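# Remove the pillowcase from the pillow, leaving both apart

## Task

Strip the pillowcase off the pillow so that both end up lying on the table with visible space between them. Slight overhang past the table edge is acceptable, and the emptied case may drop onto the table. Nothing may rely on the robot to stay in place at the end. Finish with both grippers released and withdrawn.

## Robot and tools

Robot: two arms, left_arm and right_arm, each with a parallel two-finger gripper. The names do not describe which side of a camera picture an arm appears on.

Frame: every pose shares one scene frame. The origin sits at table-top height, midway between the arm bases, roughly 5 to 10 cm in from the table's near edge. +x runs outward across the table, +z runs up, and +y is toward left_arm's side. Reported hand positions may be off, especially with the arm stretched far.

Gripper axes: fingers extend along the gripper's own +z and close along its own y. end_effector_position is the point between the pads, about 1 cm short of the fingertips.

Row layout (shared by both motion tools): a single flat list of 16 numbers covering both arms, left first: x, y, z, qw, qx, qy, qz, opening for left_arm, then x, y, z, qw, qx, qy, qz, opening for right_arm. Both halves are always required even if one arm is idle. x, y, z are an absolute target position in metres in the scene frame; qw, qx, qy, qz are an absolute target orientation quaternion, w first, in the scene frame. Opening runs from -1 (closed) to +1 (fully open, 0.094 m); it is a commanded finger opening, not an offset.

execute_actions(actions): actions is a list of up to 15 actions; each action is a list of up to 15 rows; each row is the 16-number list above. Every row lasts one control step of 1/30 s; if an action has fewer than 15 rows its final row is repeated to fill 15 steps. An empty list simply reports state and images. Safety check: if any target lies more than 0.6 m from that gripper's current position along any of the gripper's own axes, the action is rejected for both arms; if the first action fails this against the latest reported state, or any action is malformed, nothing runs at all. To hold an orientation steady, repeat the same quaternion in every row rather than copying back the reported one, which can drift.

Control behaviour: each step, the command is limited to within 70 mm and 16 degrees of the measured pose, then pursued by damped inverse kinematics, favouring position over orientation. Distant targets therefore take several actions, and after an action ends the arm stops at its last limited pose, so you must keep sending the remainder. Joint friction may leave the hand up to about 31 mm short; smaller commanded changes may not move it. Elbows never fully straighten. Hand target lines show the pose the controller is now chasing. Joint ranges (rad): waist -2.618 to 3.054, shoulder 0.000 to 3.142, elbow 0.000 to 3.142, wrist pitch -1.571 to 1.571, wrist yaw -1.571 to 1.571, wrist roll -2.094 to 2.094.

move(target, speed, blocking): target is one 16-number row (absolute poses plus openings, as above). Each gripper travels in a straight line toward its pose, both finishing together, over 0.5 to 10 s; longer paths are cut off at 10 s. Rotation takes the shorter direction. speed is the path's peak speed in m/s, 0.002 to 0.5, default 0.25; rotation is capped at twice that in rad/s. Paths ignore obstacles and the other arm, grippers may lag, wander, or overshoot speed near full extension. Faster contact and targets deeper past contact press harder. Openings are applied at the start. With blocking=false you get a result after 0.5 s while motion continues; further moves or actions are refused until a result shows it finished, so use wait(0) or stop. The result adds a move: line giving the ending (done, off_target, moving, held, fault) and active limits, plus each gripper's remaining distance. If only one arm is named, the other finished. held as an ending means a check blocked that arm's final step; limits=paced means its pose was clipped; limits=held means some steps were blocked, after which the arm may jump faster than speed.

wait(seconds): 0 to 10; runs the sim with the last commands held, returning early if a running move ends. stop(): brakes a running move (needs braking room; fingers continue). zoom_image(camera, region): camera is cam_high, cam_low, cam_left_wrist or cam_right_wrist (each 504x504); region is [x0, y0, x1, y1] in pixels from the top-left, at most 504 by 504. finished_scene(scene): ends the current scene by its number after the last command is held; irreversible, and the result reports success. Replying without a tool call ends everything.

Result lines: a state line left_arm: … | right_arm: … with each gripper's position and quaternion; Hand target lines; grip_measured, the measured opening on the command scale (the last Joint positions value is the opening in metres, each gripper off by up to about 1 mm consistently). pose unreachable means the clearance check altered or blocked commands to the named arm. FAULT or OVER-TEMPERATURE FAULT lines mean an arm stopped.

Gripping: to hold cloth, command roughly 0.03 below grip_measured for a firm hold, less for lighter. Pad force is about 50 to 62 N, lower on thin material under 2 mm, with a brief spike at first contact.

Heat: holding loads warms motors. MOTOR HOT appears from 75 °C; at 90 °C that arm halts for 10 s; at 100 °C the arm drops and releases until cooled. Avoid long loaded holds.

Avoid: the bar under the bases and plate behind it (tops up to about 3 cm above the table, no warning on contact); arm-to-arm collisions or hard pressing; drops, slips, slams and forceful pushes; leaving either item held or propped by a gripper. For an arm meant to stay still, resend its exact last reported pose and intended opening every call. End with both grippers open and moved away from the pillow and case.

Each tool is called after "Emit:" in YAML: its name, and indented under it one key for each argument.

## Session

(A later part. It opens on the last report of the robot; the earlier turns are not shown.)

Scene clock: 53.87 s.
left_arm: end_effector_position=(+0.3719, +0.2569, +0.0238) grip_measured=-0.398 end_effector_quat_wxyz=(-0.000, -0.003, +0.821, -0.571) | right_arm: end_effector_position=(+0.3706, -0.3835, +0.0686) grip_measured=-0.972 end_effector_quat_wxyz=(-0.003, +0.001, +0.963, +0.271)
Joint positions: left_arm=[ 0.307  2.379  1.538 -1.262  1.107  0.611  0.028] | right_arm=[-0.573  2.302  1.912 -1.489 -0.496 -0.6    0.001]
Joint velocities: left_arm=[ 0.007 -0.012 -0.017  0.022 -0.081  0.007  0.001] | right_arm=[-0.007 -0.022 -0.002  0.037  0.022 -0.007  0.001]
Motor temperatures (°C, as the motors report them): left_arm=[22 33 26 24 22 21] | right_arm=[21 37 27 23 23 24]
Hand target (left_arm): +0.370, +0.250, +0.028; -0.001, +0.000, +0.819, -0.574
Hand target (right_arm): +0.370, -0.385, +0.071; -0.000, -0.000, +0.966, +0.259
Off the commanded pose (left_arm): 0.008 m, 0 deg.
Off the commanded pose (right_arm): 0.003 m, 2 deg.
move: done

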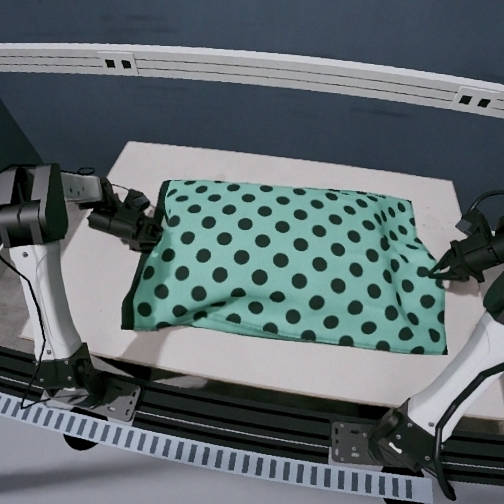

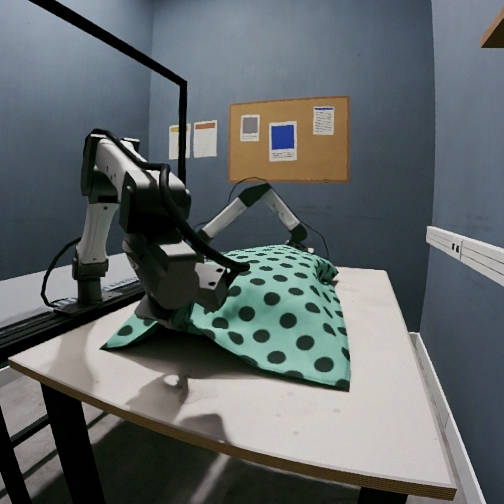

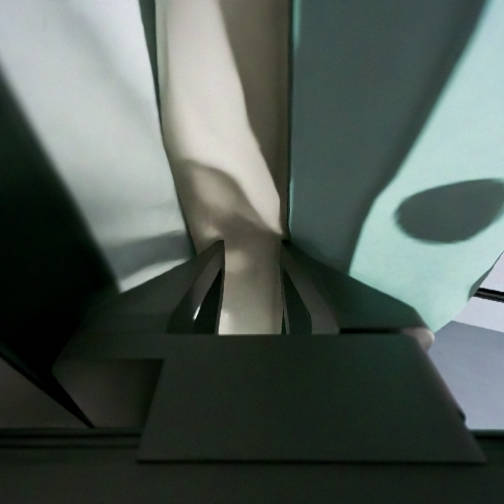

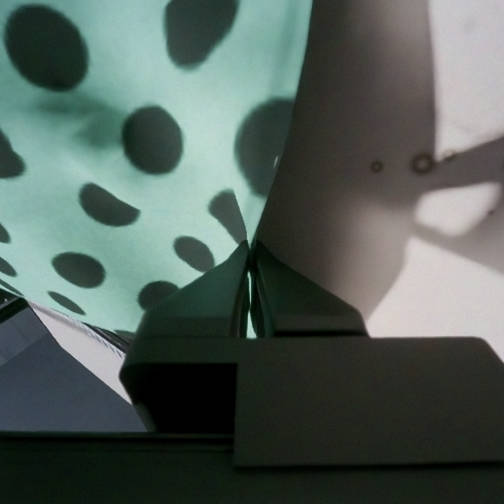

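Emit:
move:
  target: [0.37,0.22,0.026,0,0,0.819,-0.574,-0.4,0.37,-0.385,0.071,0,0,0.966,0.259,-1]
  speed: 0.04

Scene clock: 55.33 s.
left_arm: end_effector_position=(+0.3733, +0.2289, +0.0227) grip_measured=-0.398 end_effector_quat_wxyz=(+0.002, -0.005, +0.821, -0.571) | right_arm: end_effector_position=(+0.3708, -0.3846, +0.0679) grip_measured=-0.972 end_effector_quat_wxyz=(-0.003, +0.000, +0.963, +0.268)
Joint positions: left_arm=[ 0.234  2.323  1.445 -1.075  1.141  0.447  0.028] | right_arm=[-0.573  2.302  1.912 -1.484 -0.491 -0.6    0.001]
Joint velocities: left_arm=[-0.002 -0.012 -0.017  0.007 -0.037 -0.051 -0.001] | right_arm=[ 0.002  0.007 -0.002  0.037  0.007  0.037 -0.   ]
Motor temperatures (°C, as the motors report them): left_arm=[22 33 26 23 22 21] | right_arm=[21 38 27 23 23 24]
Hand target (left_arm): +0.369, +0.220, +0.026; -0.001, +0.001, +0.819, -0.574
Hand target (right_arm): +0.370, -0.385, +0.071; -0.000, -0.000, +0.966, +0.259
Off the commanded pose (left_arm): 0.010 m, 1 deg.
Off the commanded pose (right_arm): 0.003 m, 1 deg.
move: done

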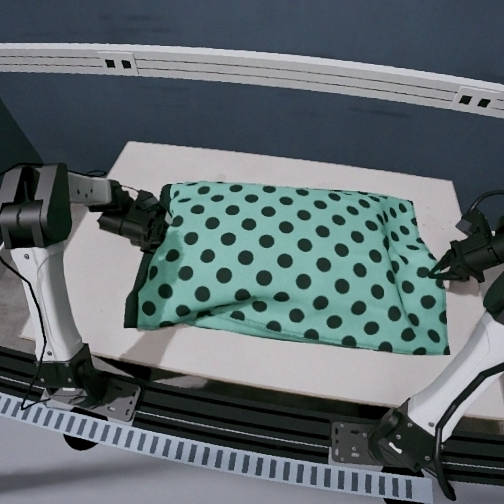

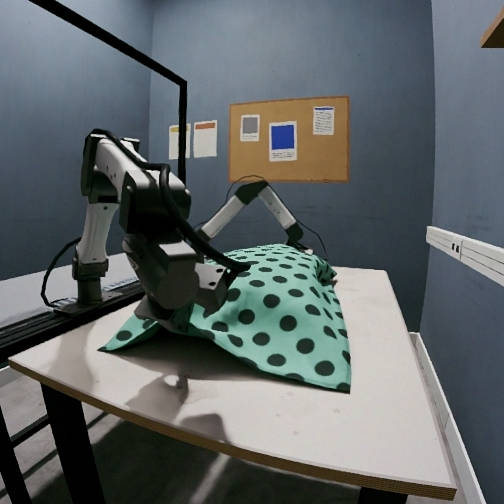

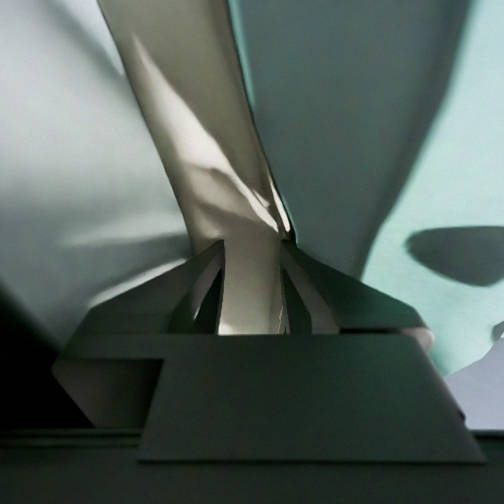

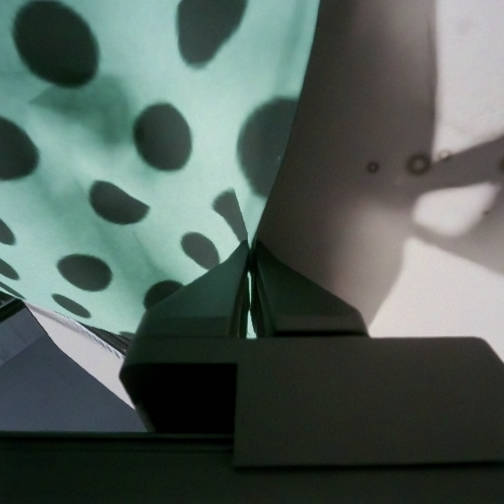

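Close and test.

Emit:
move:
  target: [0.37,0.222,0.026,0,0,0.819,-0.574,-1,0.37,-0.385,0.071,0,0,0.966,0.259,-1]

Emit:
move:
  target: [0.37,0.30,0.04,0,0,0.819,-0.574,-1,0.37,-0.385,0.071,0,0,0.966,0.259,-1]
  speed: 0.05

Scene clock: 56.20 s.
left_arm: end_effector_position=(+0.3736, +0.2294, +0.0226) grip_measured=-0.977 end_effector_quat_wxyz=(+0.002, -0.007, +0.821, -0.571) | right_arm: end_effector_position=(+0.3709, -0.3847, +0.0678) grip_measured=-0.972 end_effector_quat_wxyz=(-0.003, +0.000, +0.963, +0.268)
Joint positions: left_arm=[ 0.236  2.323  1.444 -1.073  1.142  0.443  0.001] | right_arm=[-0.573  2.302  1.912 -1.484 -0.491 -0.599  0.001]
Joint velocities: left_arm=[ 0.007 -0.002 -0.007  0.007  0.037 -0.022 -0.001] | right_arm=[-0.002  0.012  0.002  0.037  0.007  0.022 -0.   ]
Motor temperatures (°C, as the motors report them): left_arm=[22 33 26 23 22 21] | right_arm=[21 38 27 23 23 24]
Hand target (left_arm): +0.370, +0.222, +0.026; -0.000, +0.000, +0.819, -0.574
Hand target (right_arm): +0.370, -0.385, +0.071; -0.000, -0.000, +0.966, +0.259
Off the commanded pose (left_arm): 0.009 m, 1 deg.
Off the commanded pose (right_arm): 0.003 m, 1 deg.
move: done

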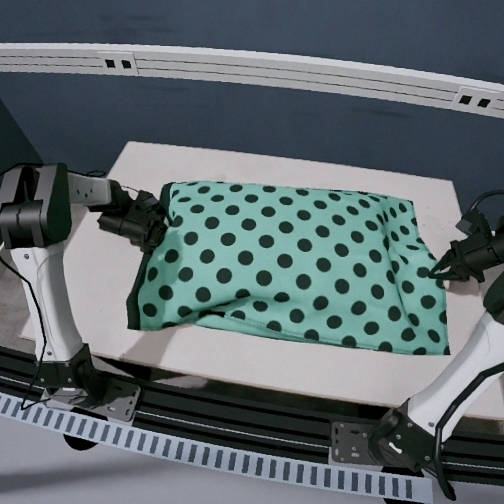

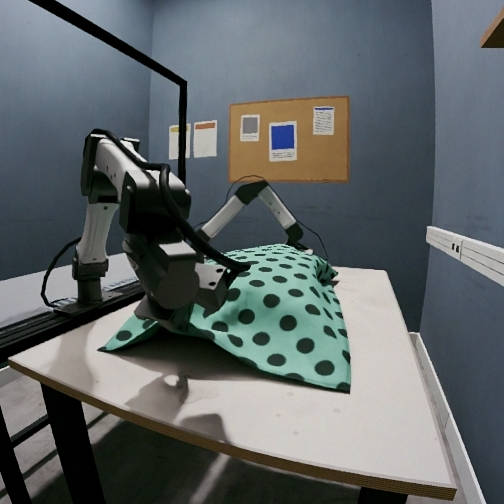

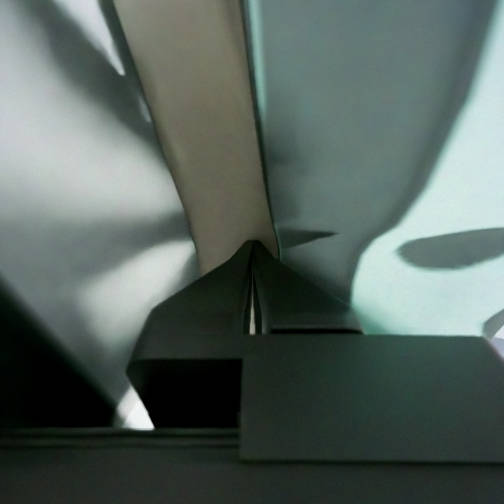

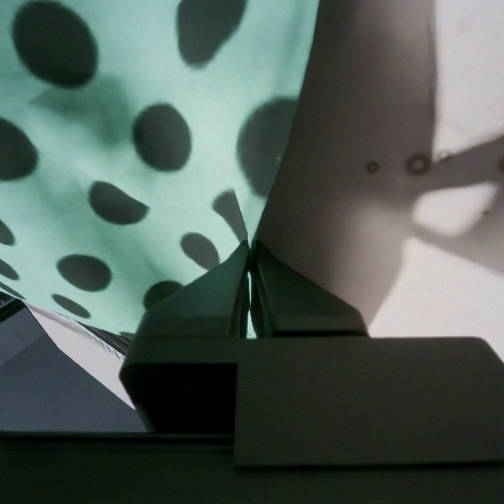

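Scene clock: 58.10 s.
left_arm: end_effector_position=(+0.3703, +0.2986, +0.0397) grip_measured=-0.977 end_effector_quat_wxyz=(+0.003, -0.005, +0.818, -0.575) | right_arm: end_effector_position=(+0.3709, -0.3848, +0.0678) grip_measured=-0.972 end_effector_quat_wxyz=(-0.003, +0.000, +0.964, +0.268)
Joint positions: left_arm=[ 0.412  2.425  1.669 -1.509  1.059  0.796  0.001] | right_arm=[-0.573  2.302  1.912 -1.484 -0.49  -0.599  0.001]
Joint velocities: left_arm=[ 0.002 -0.002  0.012  0.007 -0.007  0.051 -0.001] | right_arm=[-0.002  0.002 -0.012  0.066 -0.037 -0.037  0.   ]
Motor temperatures (°C, as the motors report them): left_arm=[22 34 26 23 22 21] | right_arm=[21 39 27 23 23 24]
Hand target (left_arm): +0.371, +0.300, +0.040; +0.001, -0.000, +0.818, -0.575
Hand target (right_arm): +0.370, -0.385, +0.071; -0.000, -0.000, +0.966, +0.259
Off the commanded pose (left_arm): 0.001 m, 1 deg.
Off the commanded pose (right_arm): 0.003 m, 1 deg.
move: done

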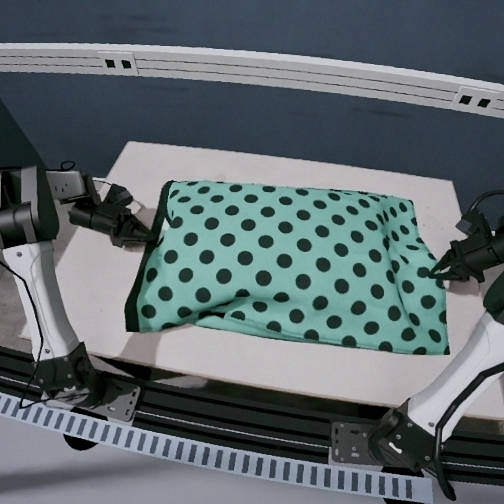

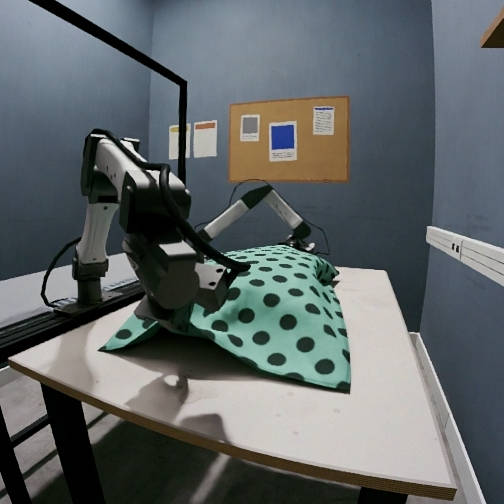

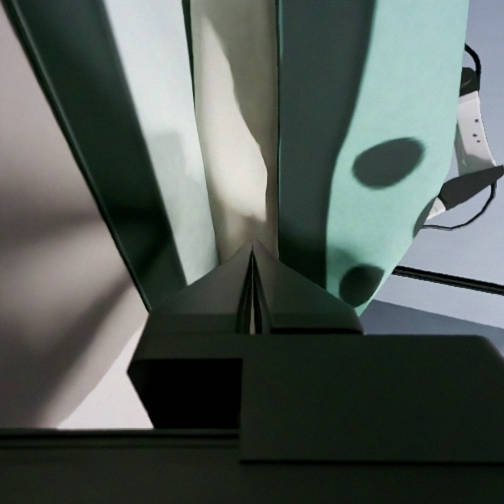

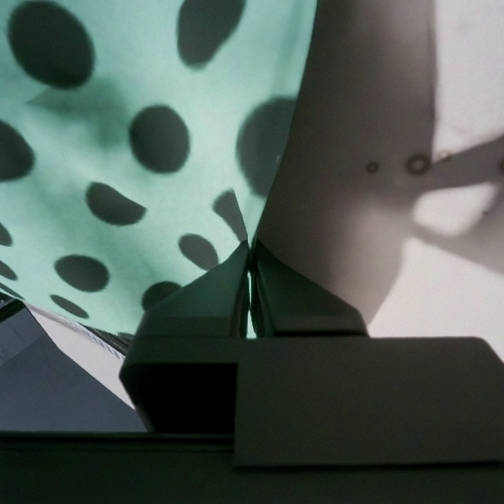

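Emit:
move:
  target: [0.35,0.38,0.10,0,0,0.843,-0.537,0.3,0.38,-0.30,0.38,0.3,0.05,0.95,0.0,-1]
  speed: 0.1

Scene clock: 63.50 s.
left_arm: end_effector_position=(+0.3555, +0.3796, +0.0922) grip_measured=+0.297 end_effector_quat_wxyz=(+0.067, -0.037, +0.866, -0.494) | right_arm: end_effector_position=(+0.3767, -0.2964, +0.3694) grip_measured=-0.972 end_effector_quat_wxyz=(+0.295, +0.042, +0.955, +0.010)
Joint positions: left_arm=[ 0.604  2.206  1.669 -1.545  0.913  0.752  0.061] | right_arm=[-0.201  1.745  2.353 -1.574 -0.101 -0.021  0.001]
Joint velocities: left_arm=[-0.002 -0.017  0.007 -0.022  0.051 -0.007 -0.   ] | right_arm=[ 0.017  0.007 -0.002 -0.022  0.051 -0.051 -0.   ]
Motor temperatures (°C, as the motors report them): left_arm=[22 36 26 24 22 21] | right_arm=[21 39 28 23 23 24]
Hand target (left_arm): +0.352, +0.380, +0.099; +0.065, -0.040, +0.867, -0.492
Hand target (right_arm): +0.376, -0.299, +0.379; +0.308, +0.047, +0.950, -0.001
Off the commanded pose (left_arm): 0.009 m, 10 deg.
Off the commanded pose (right_arm): 0.012 m, 2 deg.
joint sent to its limit (left arm) — the command would take joint 4 (wrist pitch) past its lower limit, so that joint was sent only as far as its limit.
joint sent to its limit (right arm) — the command would take joint 4 (wrist pitch) past its lower limit, so that joint was sent only as far as its limit.
move: off_target (left_arm, right_arm)

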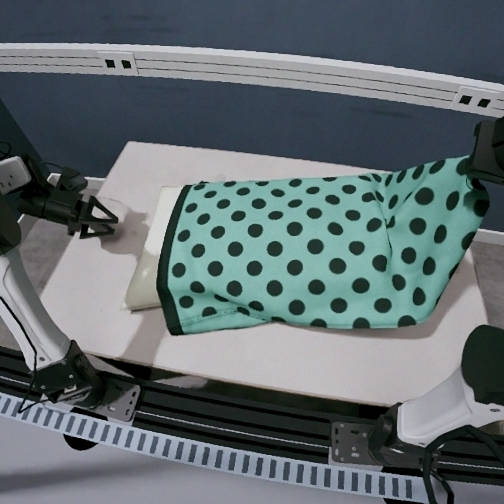

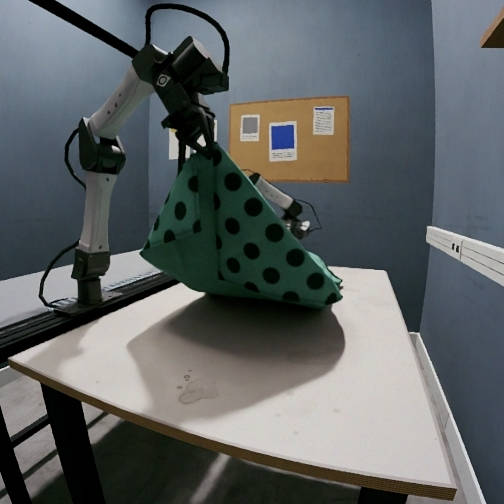

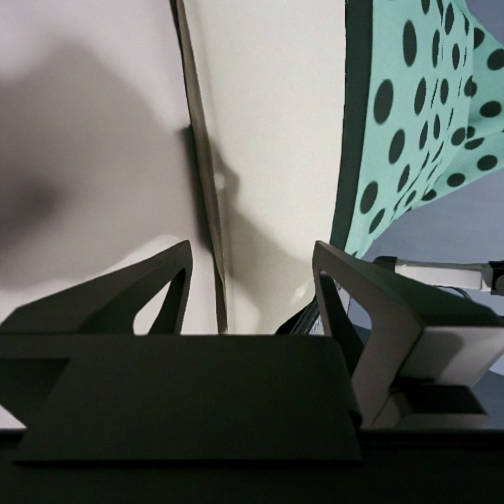

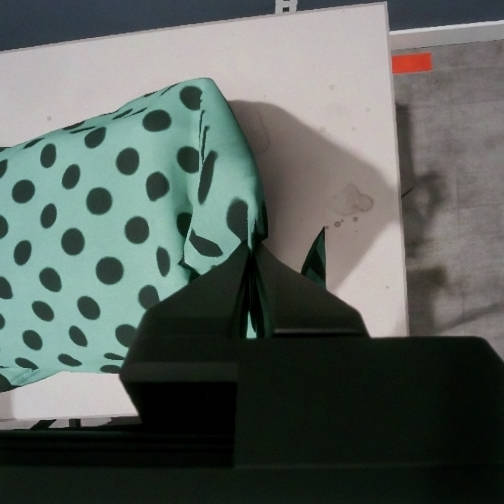

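Emit:
move:
  target: [0.37,0.30,0.05,0,0,0.843,-0.537,0.3,0.38,-0.30,0.375,0.3,0.045,0.953,0.0,-1]
  speed: 0.1

Scene clock: 64.93 s.
left_arm: end_effector_position=(+0.3702, +0.3044, +0.0522) grip_measured=+0.297 end_effector_quat_wxyz=(+0.004, +0.006, +0.849, -0.528) | right_arm: end_effector_position=(+0.3798, -0.2971, +0.3648) grip_measured=-0.972 end_effector_quat_wxyz=(+0.288, +0.043, +0.956, +0.010)
Joint positions: left_arm=[ 0.404  2.326  1.648 -1.446  0.973  0.691  0.061] | right_arm=[-0.201  1.758  2.353 -1.574 -0.1   -0.02   0.001]
Joint velocities: left_arm=[-0.007 -0.007 -0.012 -0.081  0.022  0.037  0.001] | right_arm=[-0.007 -0.002 -0.002 -0.037  0.007  0.022 -0.002]
Motor temperatures (°C, as the motors report them): left_arm=[22 36 26 24 22 21] | right_arm=[21 39 28 24 23 24]
Hand target (left_arm): +0.368, +0.300, +0.050; -0.002, -0.000, +0.845, -0.535
Hand target (right_arm): +0.380, -0.300, +0.375; +0.303, +0.045, +0.952, -0.000
Off the commanded pose (left_arm): 0.005 m, 1 deg.
Off the commanded pose (right_arm): 0.011 m, 2 deg.
joint sent to its limit (right arm) — the command would take joint 4 (wrist pitch) past its lower limit, so that joint was sent only as far as its limit.
move: off_target (right_arm)

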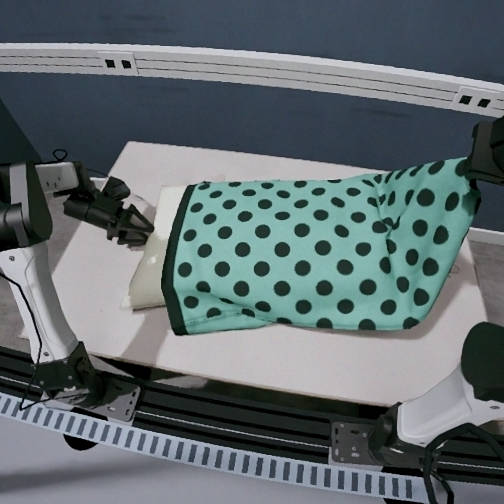

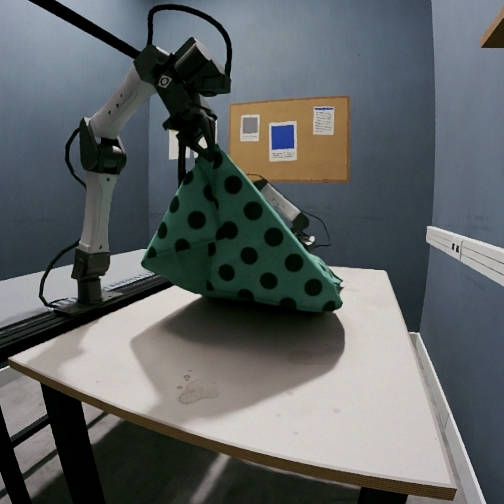

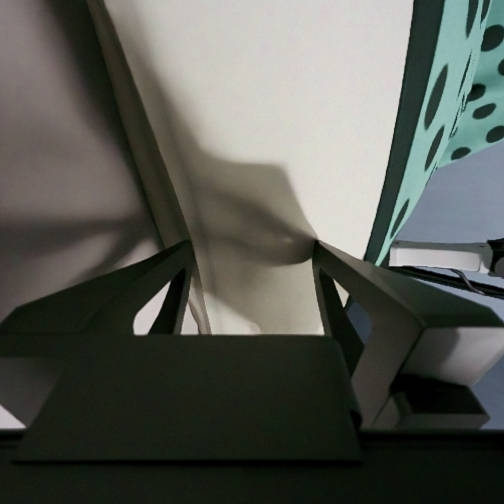

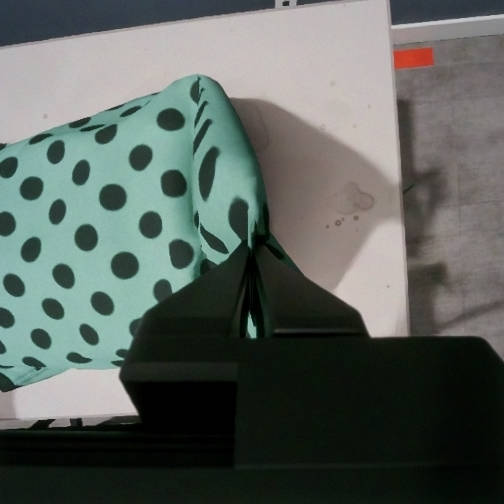

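Emit:
move:
  target: [0.37,0.305,0.036,0,0,0.843,-0.537,0.3,0.38,-0.30,0.375,0.3,0.045,0.953,0.0,-1]
  speed: 0.05

Emit:
move:
  target: [0.37,0.265,0.036,0,0,0.843,-0.537,0.3,0.38,-0.30,0.375,0.3,0.045,0.953,0.0,-1]
  speed: 0.05

Scene clock: 65.87 s.
left_arm: end_effector_position=(+0.3696, +0.3024, +0.0415) grip_measured=+0.298 end_effector_quat_wxyz=(-0.004, -0.001, +0.843, -0.538) | right_arm: end_effector_position=(+0.3798, -0.2971, +0.3648) grip_measured=-0.972 end_effector_quat_wxyz=(+0.288, +0.043, +0.956, +0.010)
Joint positions: left_arm=[ 0.404  2.364  1.648 -1.442  0.987  0.698  0.061] | right_arm=[-0.201  1.758  2.353 -1.574 -0.1   -0.02   0.001]
Joint velocities: left_arm=[ 0.007  0.002  0.012 -0.022  0.022  0.007 -0.001] | right_arm=[ 0.002  0.007  0.007 -0.037  0.037  0.051 -0.   ]
Motor temperatures (°C, as the motors report them): left_arm=[22 36 26 24 22 21] | right_arm=[21 39 28 24 23 24]
Hand target (left_arm): +0.370, +0.305, +0.036; -0.000, -0.000, +0.843, -0.537
Hand target (right_arm): +0.380, -0.300, +0.375; +0.303, +0.045, +0.952, -0.000
Off the commanded pose (left_arm): 0.006 m, 0 deg.
Off the commanded pose (right_arm): 0.011 m, 2 deg.
joint sent to its limit (right arm) — the command would take joint 4 (wrist pitch) past its lower limit, so that joint was sent only as far as its limit.
move: off_target (right_arm)

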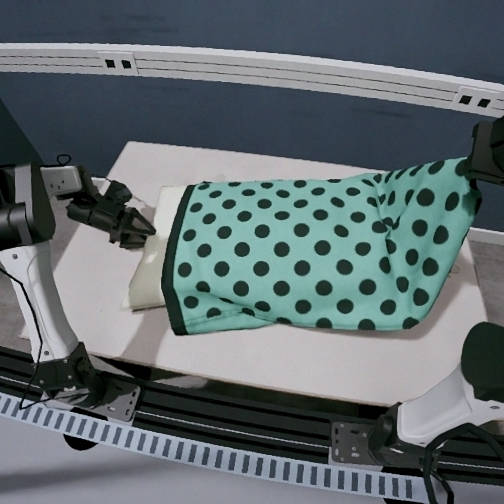

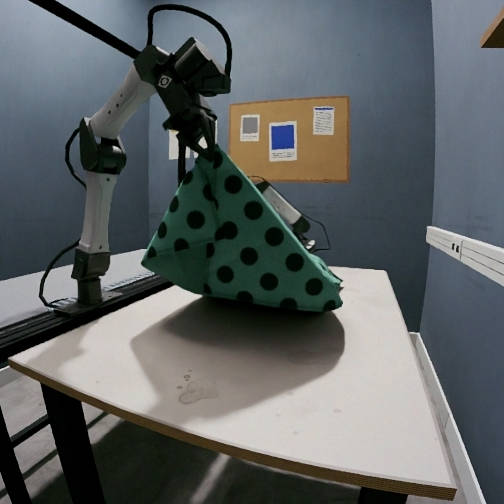

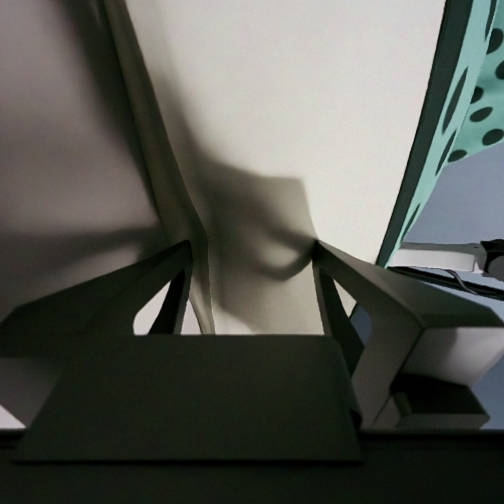

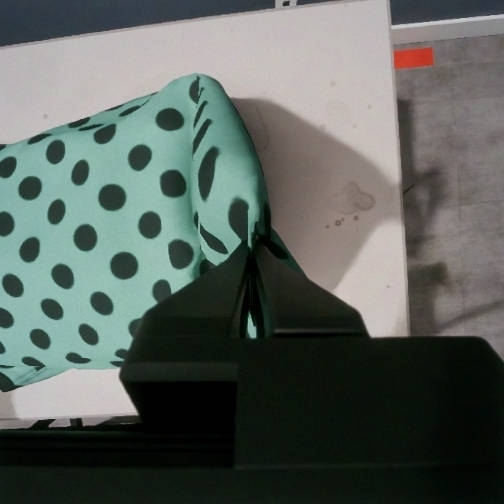

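Scene clock: 66.97 s.
left_arm: end_effector_position=(+0.3717, +0.2711, +0.0361) grip_measured=+0.298 end_effector_quat_wxyz=(-0.001, -0.006, +0.842, -0.539) | right_arm: end_effector_position=(+0.3797, -0.2975, +0.3648) grip_measured=-0.972 end_effector_quat_wxyz=(+0.288, +0.043, +0.957, +0.009)
Joint positions: left_arm=[ 0.328  2.313  1.541 -1.271  1.035  0.562  0.061] | right_arm=[-0.201  1.758  2.353 -1.574 -0.098 -0.02   0.001]
Joint velocities: left_arm=[-0.022  0.007 -0.022 -0.037 -0.007 -0.037 -0.   ] | right_arm=[-0.002  0.007 -0.012  0.022 -0.022  0.022  0.001]
Motor temperatures (°C, as the motors report them): left_arm=[22 36 26 23 22 21] | right_arm=[21 39 28 24 23 24]
Hand target (left_arm): +0.369, +0.265, +0.036; -0.001, +0.001, +0.844, -0.537
Hand target (right_arm): +0.380, -0.300, +0.375; +0.303, +0.045, +0.952, -0.000
Off the commanded pose (left_arm): 0.006 m, 1 deg.
Off the commanded pose (right_arm): 0.011 m, 2 deg.
joint sent to its limit (right arm) — the command would take joint 4 (wrist pitch) past its lower limit, so that joint was sent only as far as its limit.
move: off_target (right_arm)

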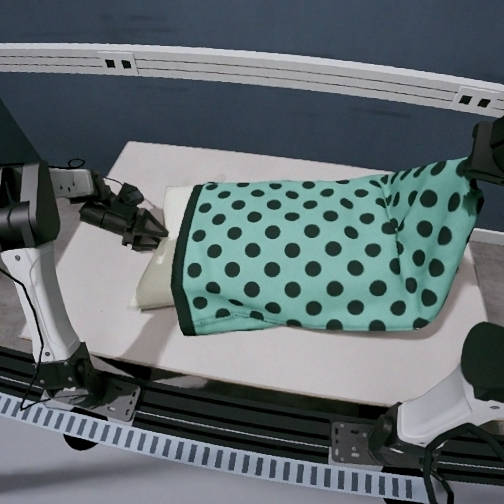

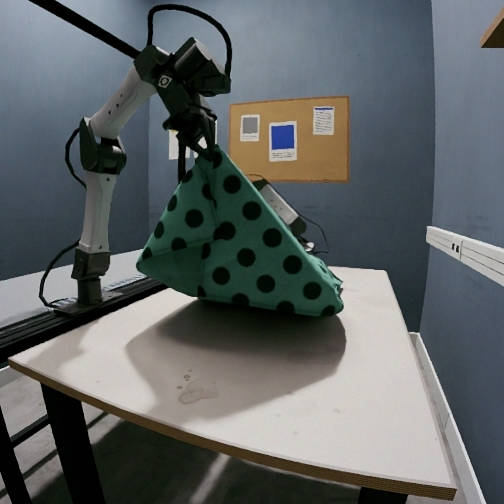

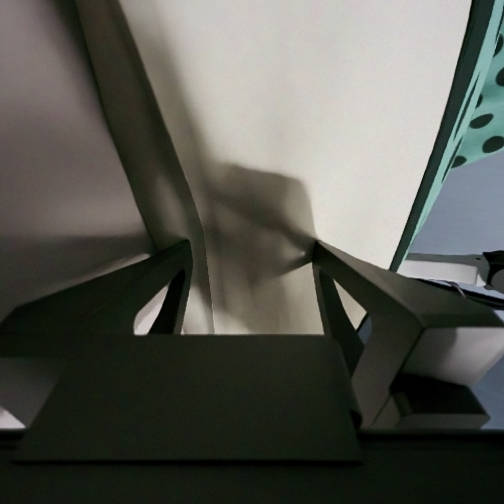

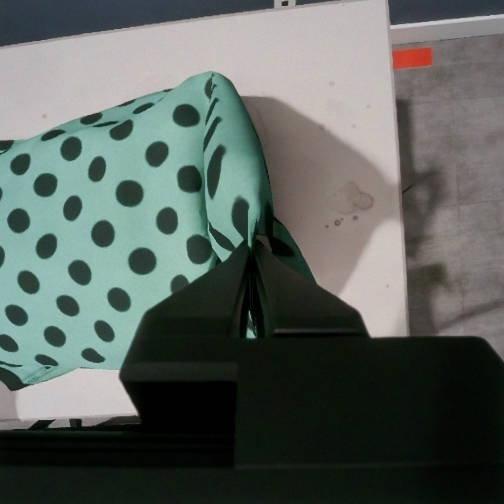

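Emit:
move:
  target: [0.372,0.268,0.02,0,0,0.843,-0.537,0.3,0.38,-0.30,0.375,0.3,0.045,0.953,0.0,-1]
  speed: 0.03

Emit:
move:
  target: [0.372,0.268,0.02,0,0,0.843,-0.537,0.3,0.38,-0.40,0.375,0.3,-0.05,0.953,0.0,-1]
  speed: 0.07

Scene clock: 68.13 s.
left_arm: end_effector_position=(+0.3740, +0.2709, +0.0333) grip_measured=+0.298 end_effector_quat_wxyz=(+0.004, -0.007, +0.841, -0.541) | right_arm: end_effector_position=(+0.3797, -0.2975, +0.3648) grip_measured=-0.972 end_effector_quat_wxyz=(+0.288, +0.043, +0.957, +0.009)
Joint positions: left_arm=[ 0.328  2.32   1.54  -1.254  1.043  0.558  0.061] | right_arm=[-0.201  1.758  2.353 -1.574 -0.098 -0.02   0.001]
Joint velocities: left_arm=[-0.012 -0.012  0.007 -0.022  0.022  0.022 -0.   ] | right_arm=[-0.002  0.002  0.027 -0.022 -0.051  0.022 -0.   ]
Motor temperatures (°C, as the motors report them): left_arm=[22 36 26 23 22 21] | right_arm=[21 38 28 24 23 24]
Hand target (left_arm): +0.371, +0.268, +0.020; -0.000, +0.000, +0.843, -0.537
Hand target (right_arm): +0.380, -0.300, +0.375; +0.303, +0.045, +0.952, -0.000
Off the commanded pose (left_arm): 0.014 m, 1 deg.
Off the commanded pose (right_arm): 0.011 m, 2 deg.
joint sent to its limit (right arm) — the command would take joint 4 (wrist pitch) past its lower limit, so that joint was sent only as far as its limit.
move: off_target (left_arm, right_arm)

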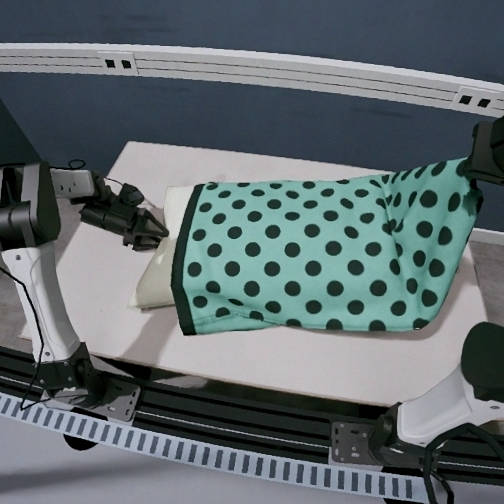

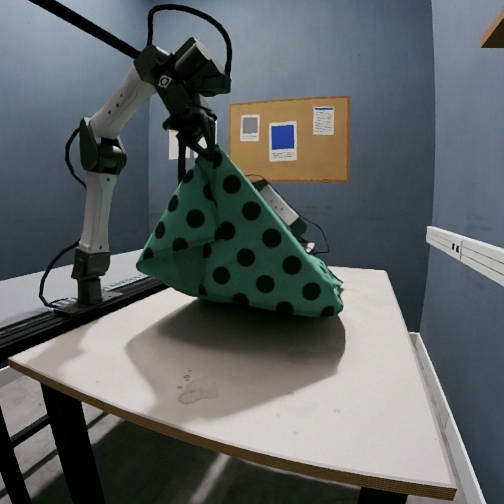

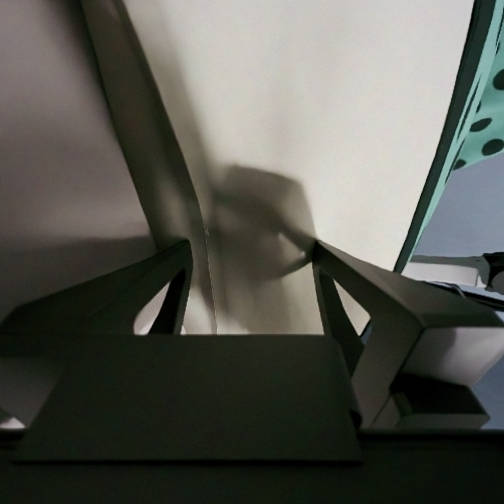

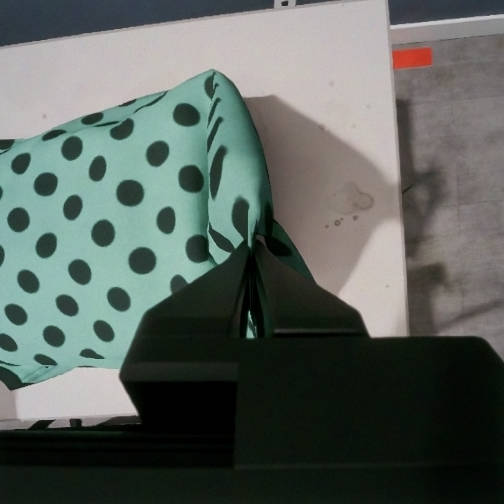

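Scene clock: 70.07 s.
left_arm: end_effector_position=(+0.3752, +0.2705, +0.0342) grip_measured=+0.298 end_effector_quat_wxyz=(+0.007, -0.007, +0.839, -0.544) | right_arm: end_effector_position=(+0.3827, -0.3921, +0.3660) grip_measured=-0.972 end_effector_quat_wxyz=(+0.318, -0.049, +0.947, -0.003)
Joint positions: left_arm=[ 0.328  2.32   1.54  -1.251  1.051  0.558  0.061] | right_arm=[-0.534  1.856  2.443 -1.574 -0.332 -0.475  0.001]
Joint velocities: left_arm=[-0.017 -0.012  0.007  0.022  0.037 -0.081 -0.001] | right_arm=[-0.007  0.002  0.002  0.051  0.007  0.051  0.001]
Motor temperatures (°C, as the motors report them): left_arm=[22 36 26 23 22 21] | right_arm=[21 38 28 24 23 24]
Hand target (left_arm): +0.371, +0.268, +0.020; -0.000, +0.000, +0.843, -0.537
Hand target (right_arm): +0.380, -0.399, +0.375; +0.329, -0.046, +0.943, -0.014
Off the commanded pose (left_arm): 0.015 m, 1 deg.
Off the commanded pose (right_arm): 0.012 m, 2 deg.
joint sent to its limit (right arm) — the command would take joint 4 (wrist pitch) past its lower limit, so that joint was sent only as far as its limit.
move: off_target (left_arm, right_arm)

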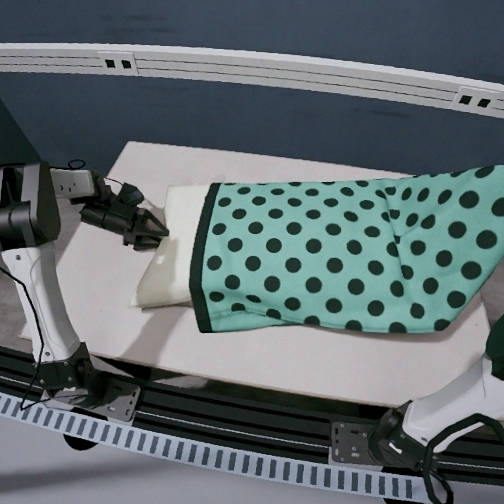

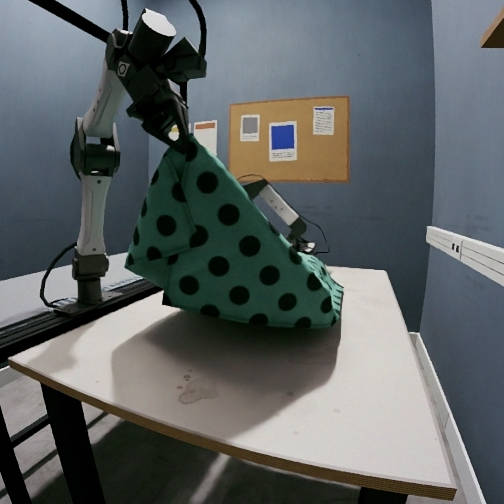

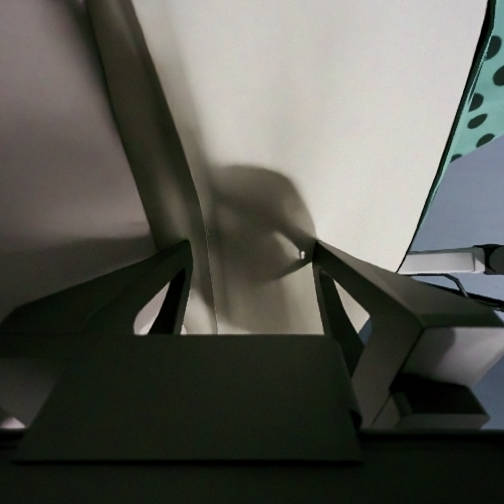

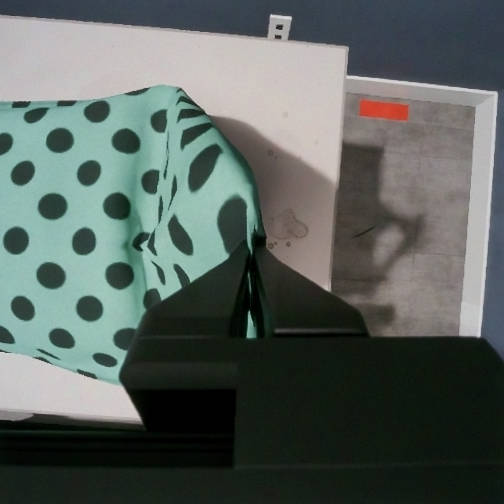

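Emit:
move:
  target: [0.372,0.268,0.02,0,0,0.843,-0.537,0.3,0.36,-0.58,0.36,0.3,-0.2,0.93,0.05,-1]
  speed: 0.09

Scene clock: 72.97 s.
left_arm: end_effector_position=(+0.3774, +0.2704, +0.0346) grip_measured=+0.298 end_effector_quat_wxyz=(+0.013, -0.006, +0.838, -0.546) | right_arm: end_effector_position=(+0.3658, -0.5736, +0.3538) grip_measured=-0.972 end_effector_quat_wxyz=(+0.412, -0.146, +0.897, -0.064)
Joint positions: left_arm=[ 0.328  2.32   1.54  -1.241  1.06   0.558  0.061] | right_arm=[-1.002  2.225  2.817 -1.574 -0.69  -1.042  0.001]
Joint velocities: left_arm=[-0.012 -0.002  0.002  0.007 -0.007  0.007  0.001] | right_arm=[-0.002 -0.002  0.002 -0.125 -0.007 -0.051  0.   ]
Motor temperatures (°C, as the motors report them): left_arm=[22 37 26 23 21 21] | right_arm=[21 38 29 25 23 24]
Hand target (left_arm): +0.371, +0.268, +0.021; +0.000, +0.000, +0.843, -0.537
Hand target (right_arm): +0.361, -0.579, +0.360; +0.418, -0.145, +0.894, -0.075
Off the commanded pose (left_arm): 0.016 m, 2 deg.
Off the commanded pose (right_arm): 0.011 m, 20 deg; orientation clipped at the last step of the last action.
joint sent to its limit (right arm) — the command would take joint 4 (wrist pitch) past its lower limit, so that joint was sent only as far as its limit.
move: off_target (left_arm, right_arm); limits=paced

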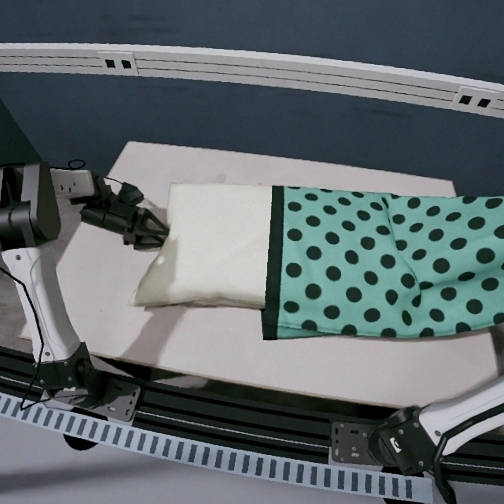

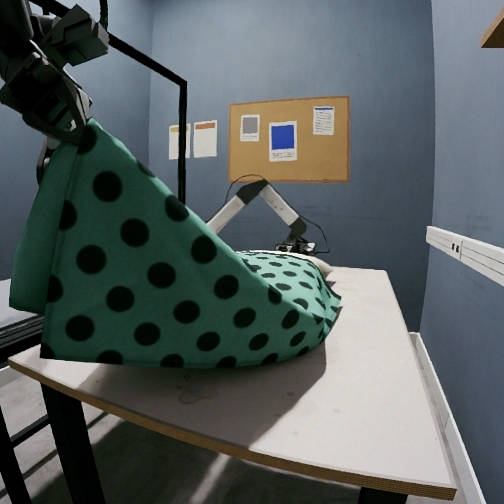

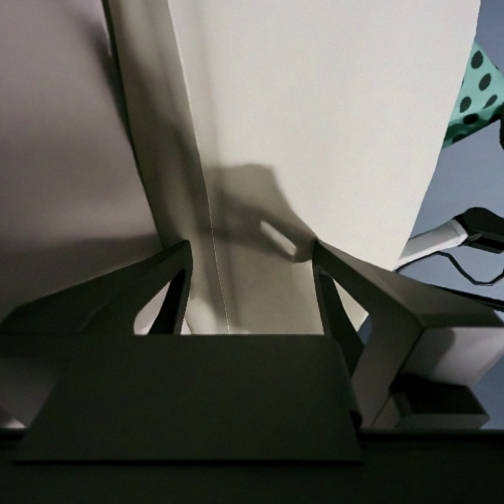

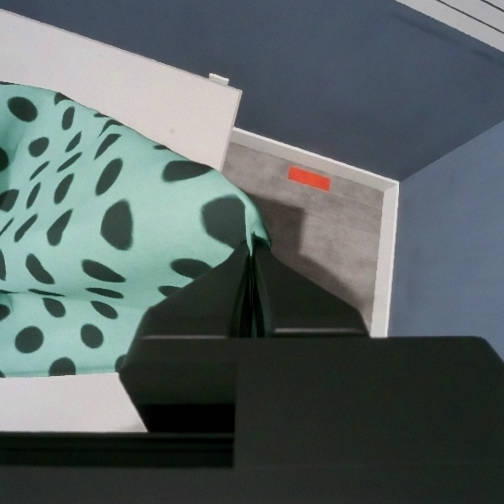

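Emit:
move:
  target: [0.375,0.262,0.022,0,0,0.843,-0.537,-1,0.365,-0.573,0.356,0.412,-0.146,0.897,-0.064,-1]
  speed: 0.03

Emit:
move:
  target: [0.375,0.33,0.04,0,0,0.843,-0.537,-1,0.365,-0.573,0.356,0.412,-0.146,0.897,-0.064,-1]
  speed: 0.05

Scene clock: 74.07 s.
left_arm: end_effector_position=(+0.3804, +0.2679, +0.0298) grip_measured=-0.977 end_effector_quat_wxyz=(+0.016, +0.003, +0.844, -0.536) | right_arm: end_effector_position=(+0.3659, -0.5734, +0.3539) grip_measured=-0.972 end_effector_quat_wxyz=(+0.412, -0.146, +0.897, -0.064)
Joint positions: left_arm=[ 0.315  2.32   1.54  -1.203  1.043  0.538  0.001] | right_arm=[-1.002  2.225  2.817 -1.574 -0.691 -1.043  0.001]
Joint velocities: left_arm=[ 0.002 -0.002 -0.002 -0.022 -0.037 -0.066  0.   ] | right_arm=[-0.017 -0.007  0.002 -0.051 -0.022 -0.066  0.001]
Motor temperatures (°C, as the motors report them): left_arm=[22 37 26 23 22 21] | right_arm=[21 38 29 25 23 24]
Hand target (left_arm): +0.374, +0.262, +0.022; -0.000, -0.000, +0.844, -0.537
Hand target (right_arm): +0.365, -0.573, +0.356; +0.413, -0.145, +0.897, -0.065
Off the commanded pose (left_arm): 0.011 m, 2 deg.
Off the commanded pose (right_arm): 0.002 m, 0 deg.
joint sent to its limit (right arm) — the command would take joint 4 (wrist pitch) past its lower limit, so that joint was sent only as far as its limit.
move: off_target (left_arm)

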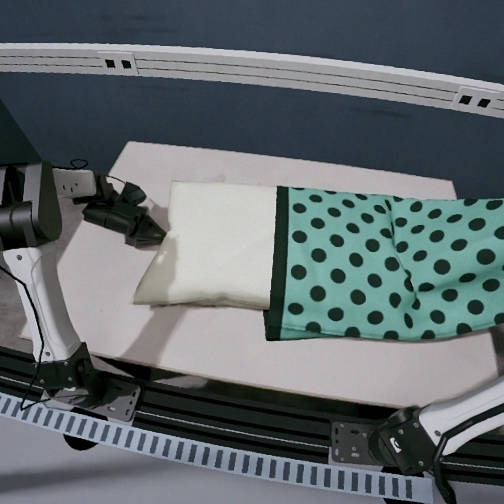

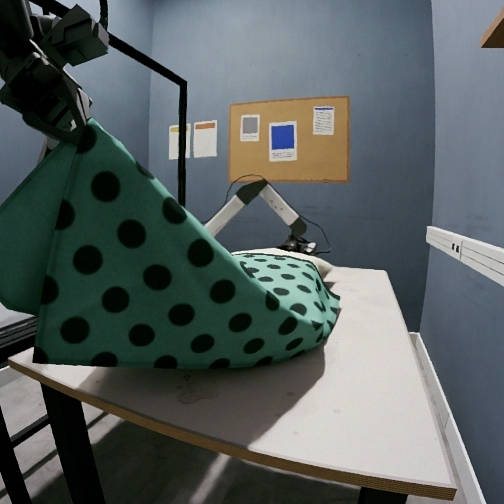

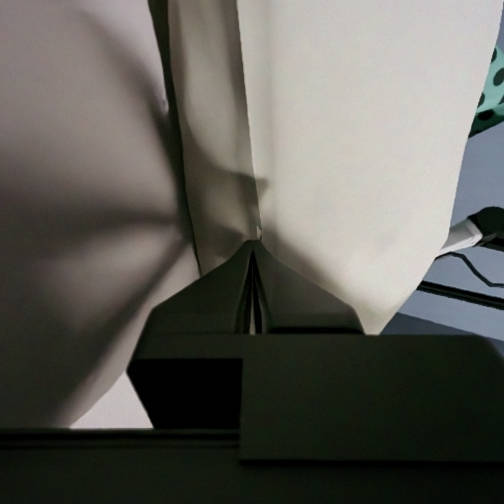

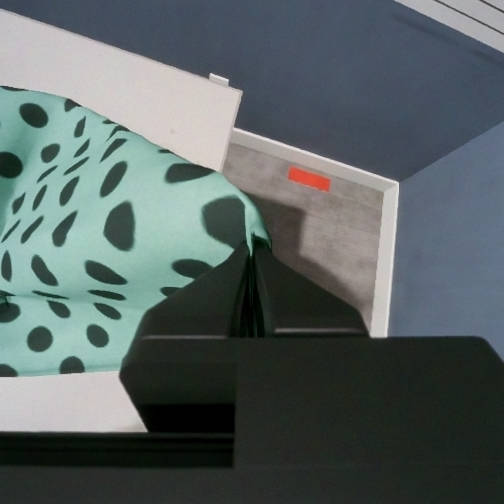

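Scene clock: 75.77 s.
left_arm: end_effector_position=(+0.3753, +0.3287, +0.0394) grip_measured=-0.977 end_effector_quat_wxyz=(+0.003, -0.005, +0.843, -0.538) | right_arm: end_effector_position=(+0.3659, -0.5734, +0.3539) grip_measured=-0.972 end_effector_quat_wxyz=(+0.412, -0.146, +0.897, -0.064)
Joint positions: left_arm=[ 0.462  2.429  1.754 -1.535  0.964  0.77   0.001] | right_arm=[-1.002  2.225  2.817 -1.574 -0.691 -1.043  0.001]
Joint velocities: left_arm=[ 0.002 -0.007 -0.012 -0.037 -0.095  0.066 -0.   ] | right_arm=[-0.012 -0.022 -0.007 -0.11   0.022 -0.066  0.001]
Motor temperatures (°C, as the motors report them): left_arm=[22 37 26 23 22 21] | right_arm=[21 38 29 25 23 24]
Hand target (left_arm): +0.376, +0.330, +0.040; +0.001, -0.000, +0.843, -0.538
Hand target (right_arm): +0.365, -0.573, +0.356; +0.413, -0.145, +0.897, -0.065
Off the commanded pose (left_arm): 0.001 m, 1 deg.
Off the commanded pose (right_arm): 0.002 m, 0 deg.
joint sent to its limit (right arm) — the command would take joint 4 (wrist pitch) past its lower limit, so that joint was sent only as far as its limit.
move: done

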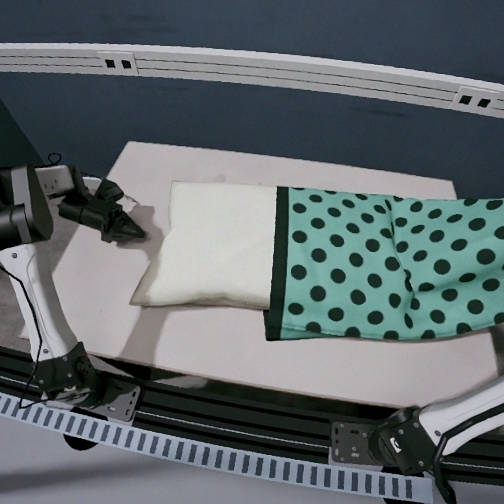

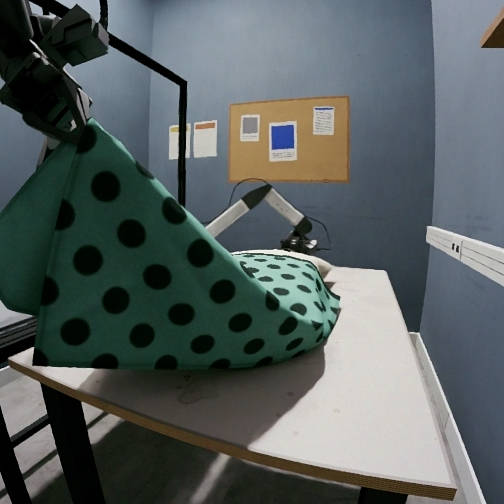

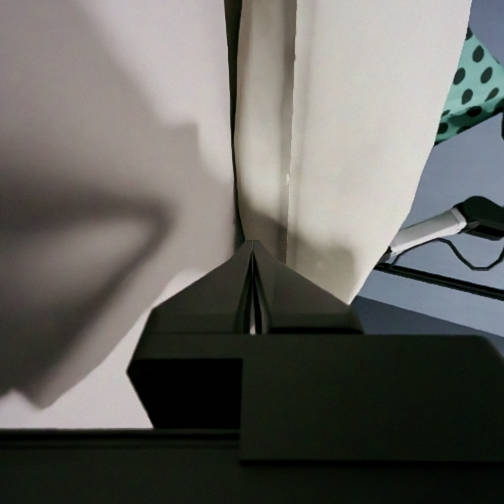

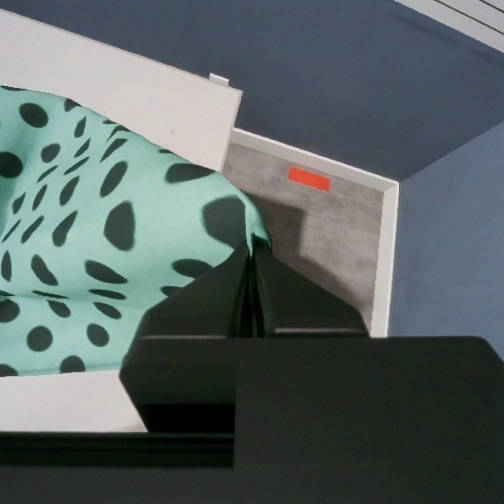

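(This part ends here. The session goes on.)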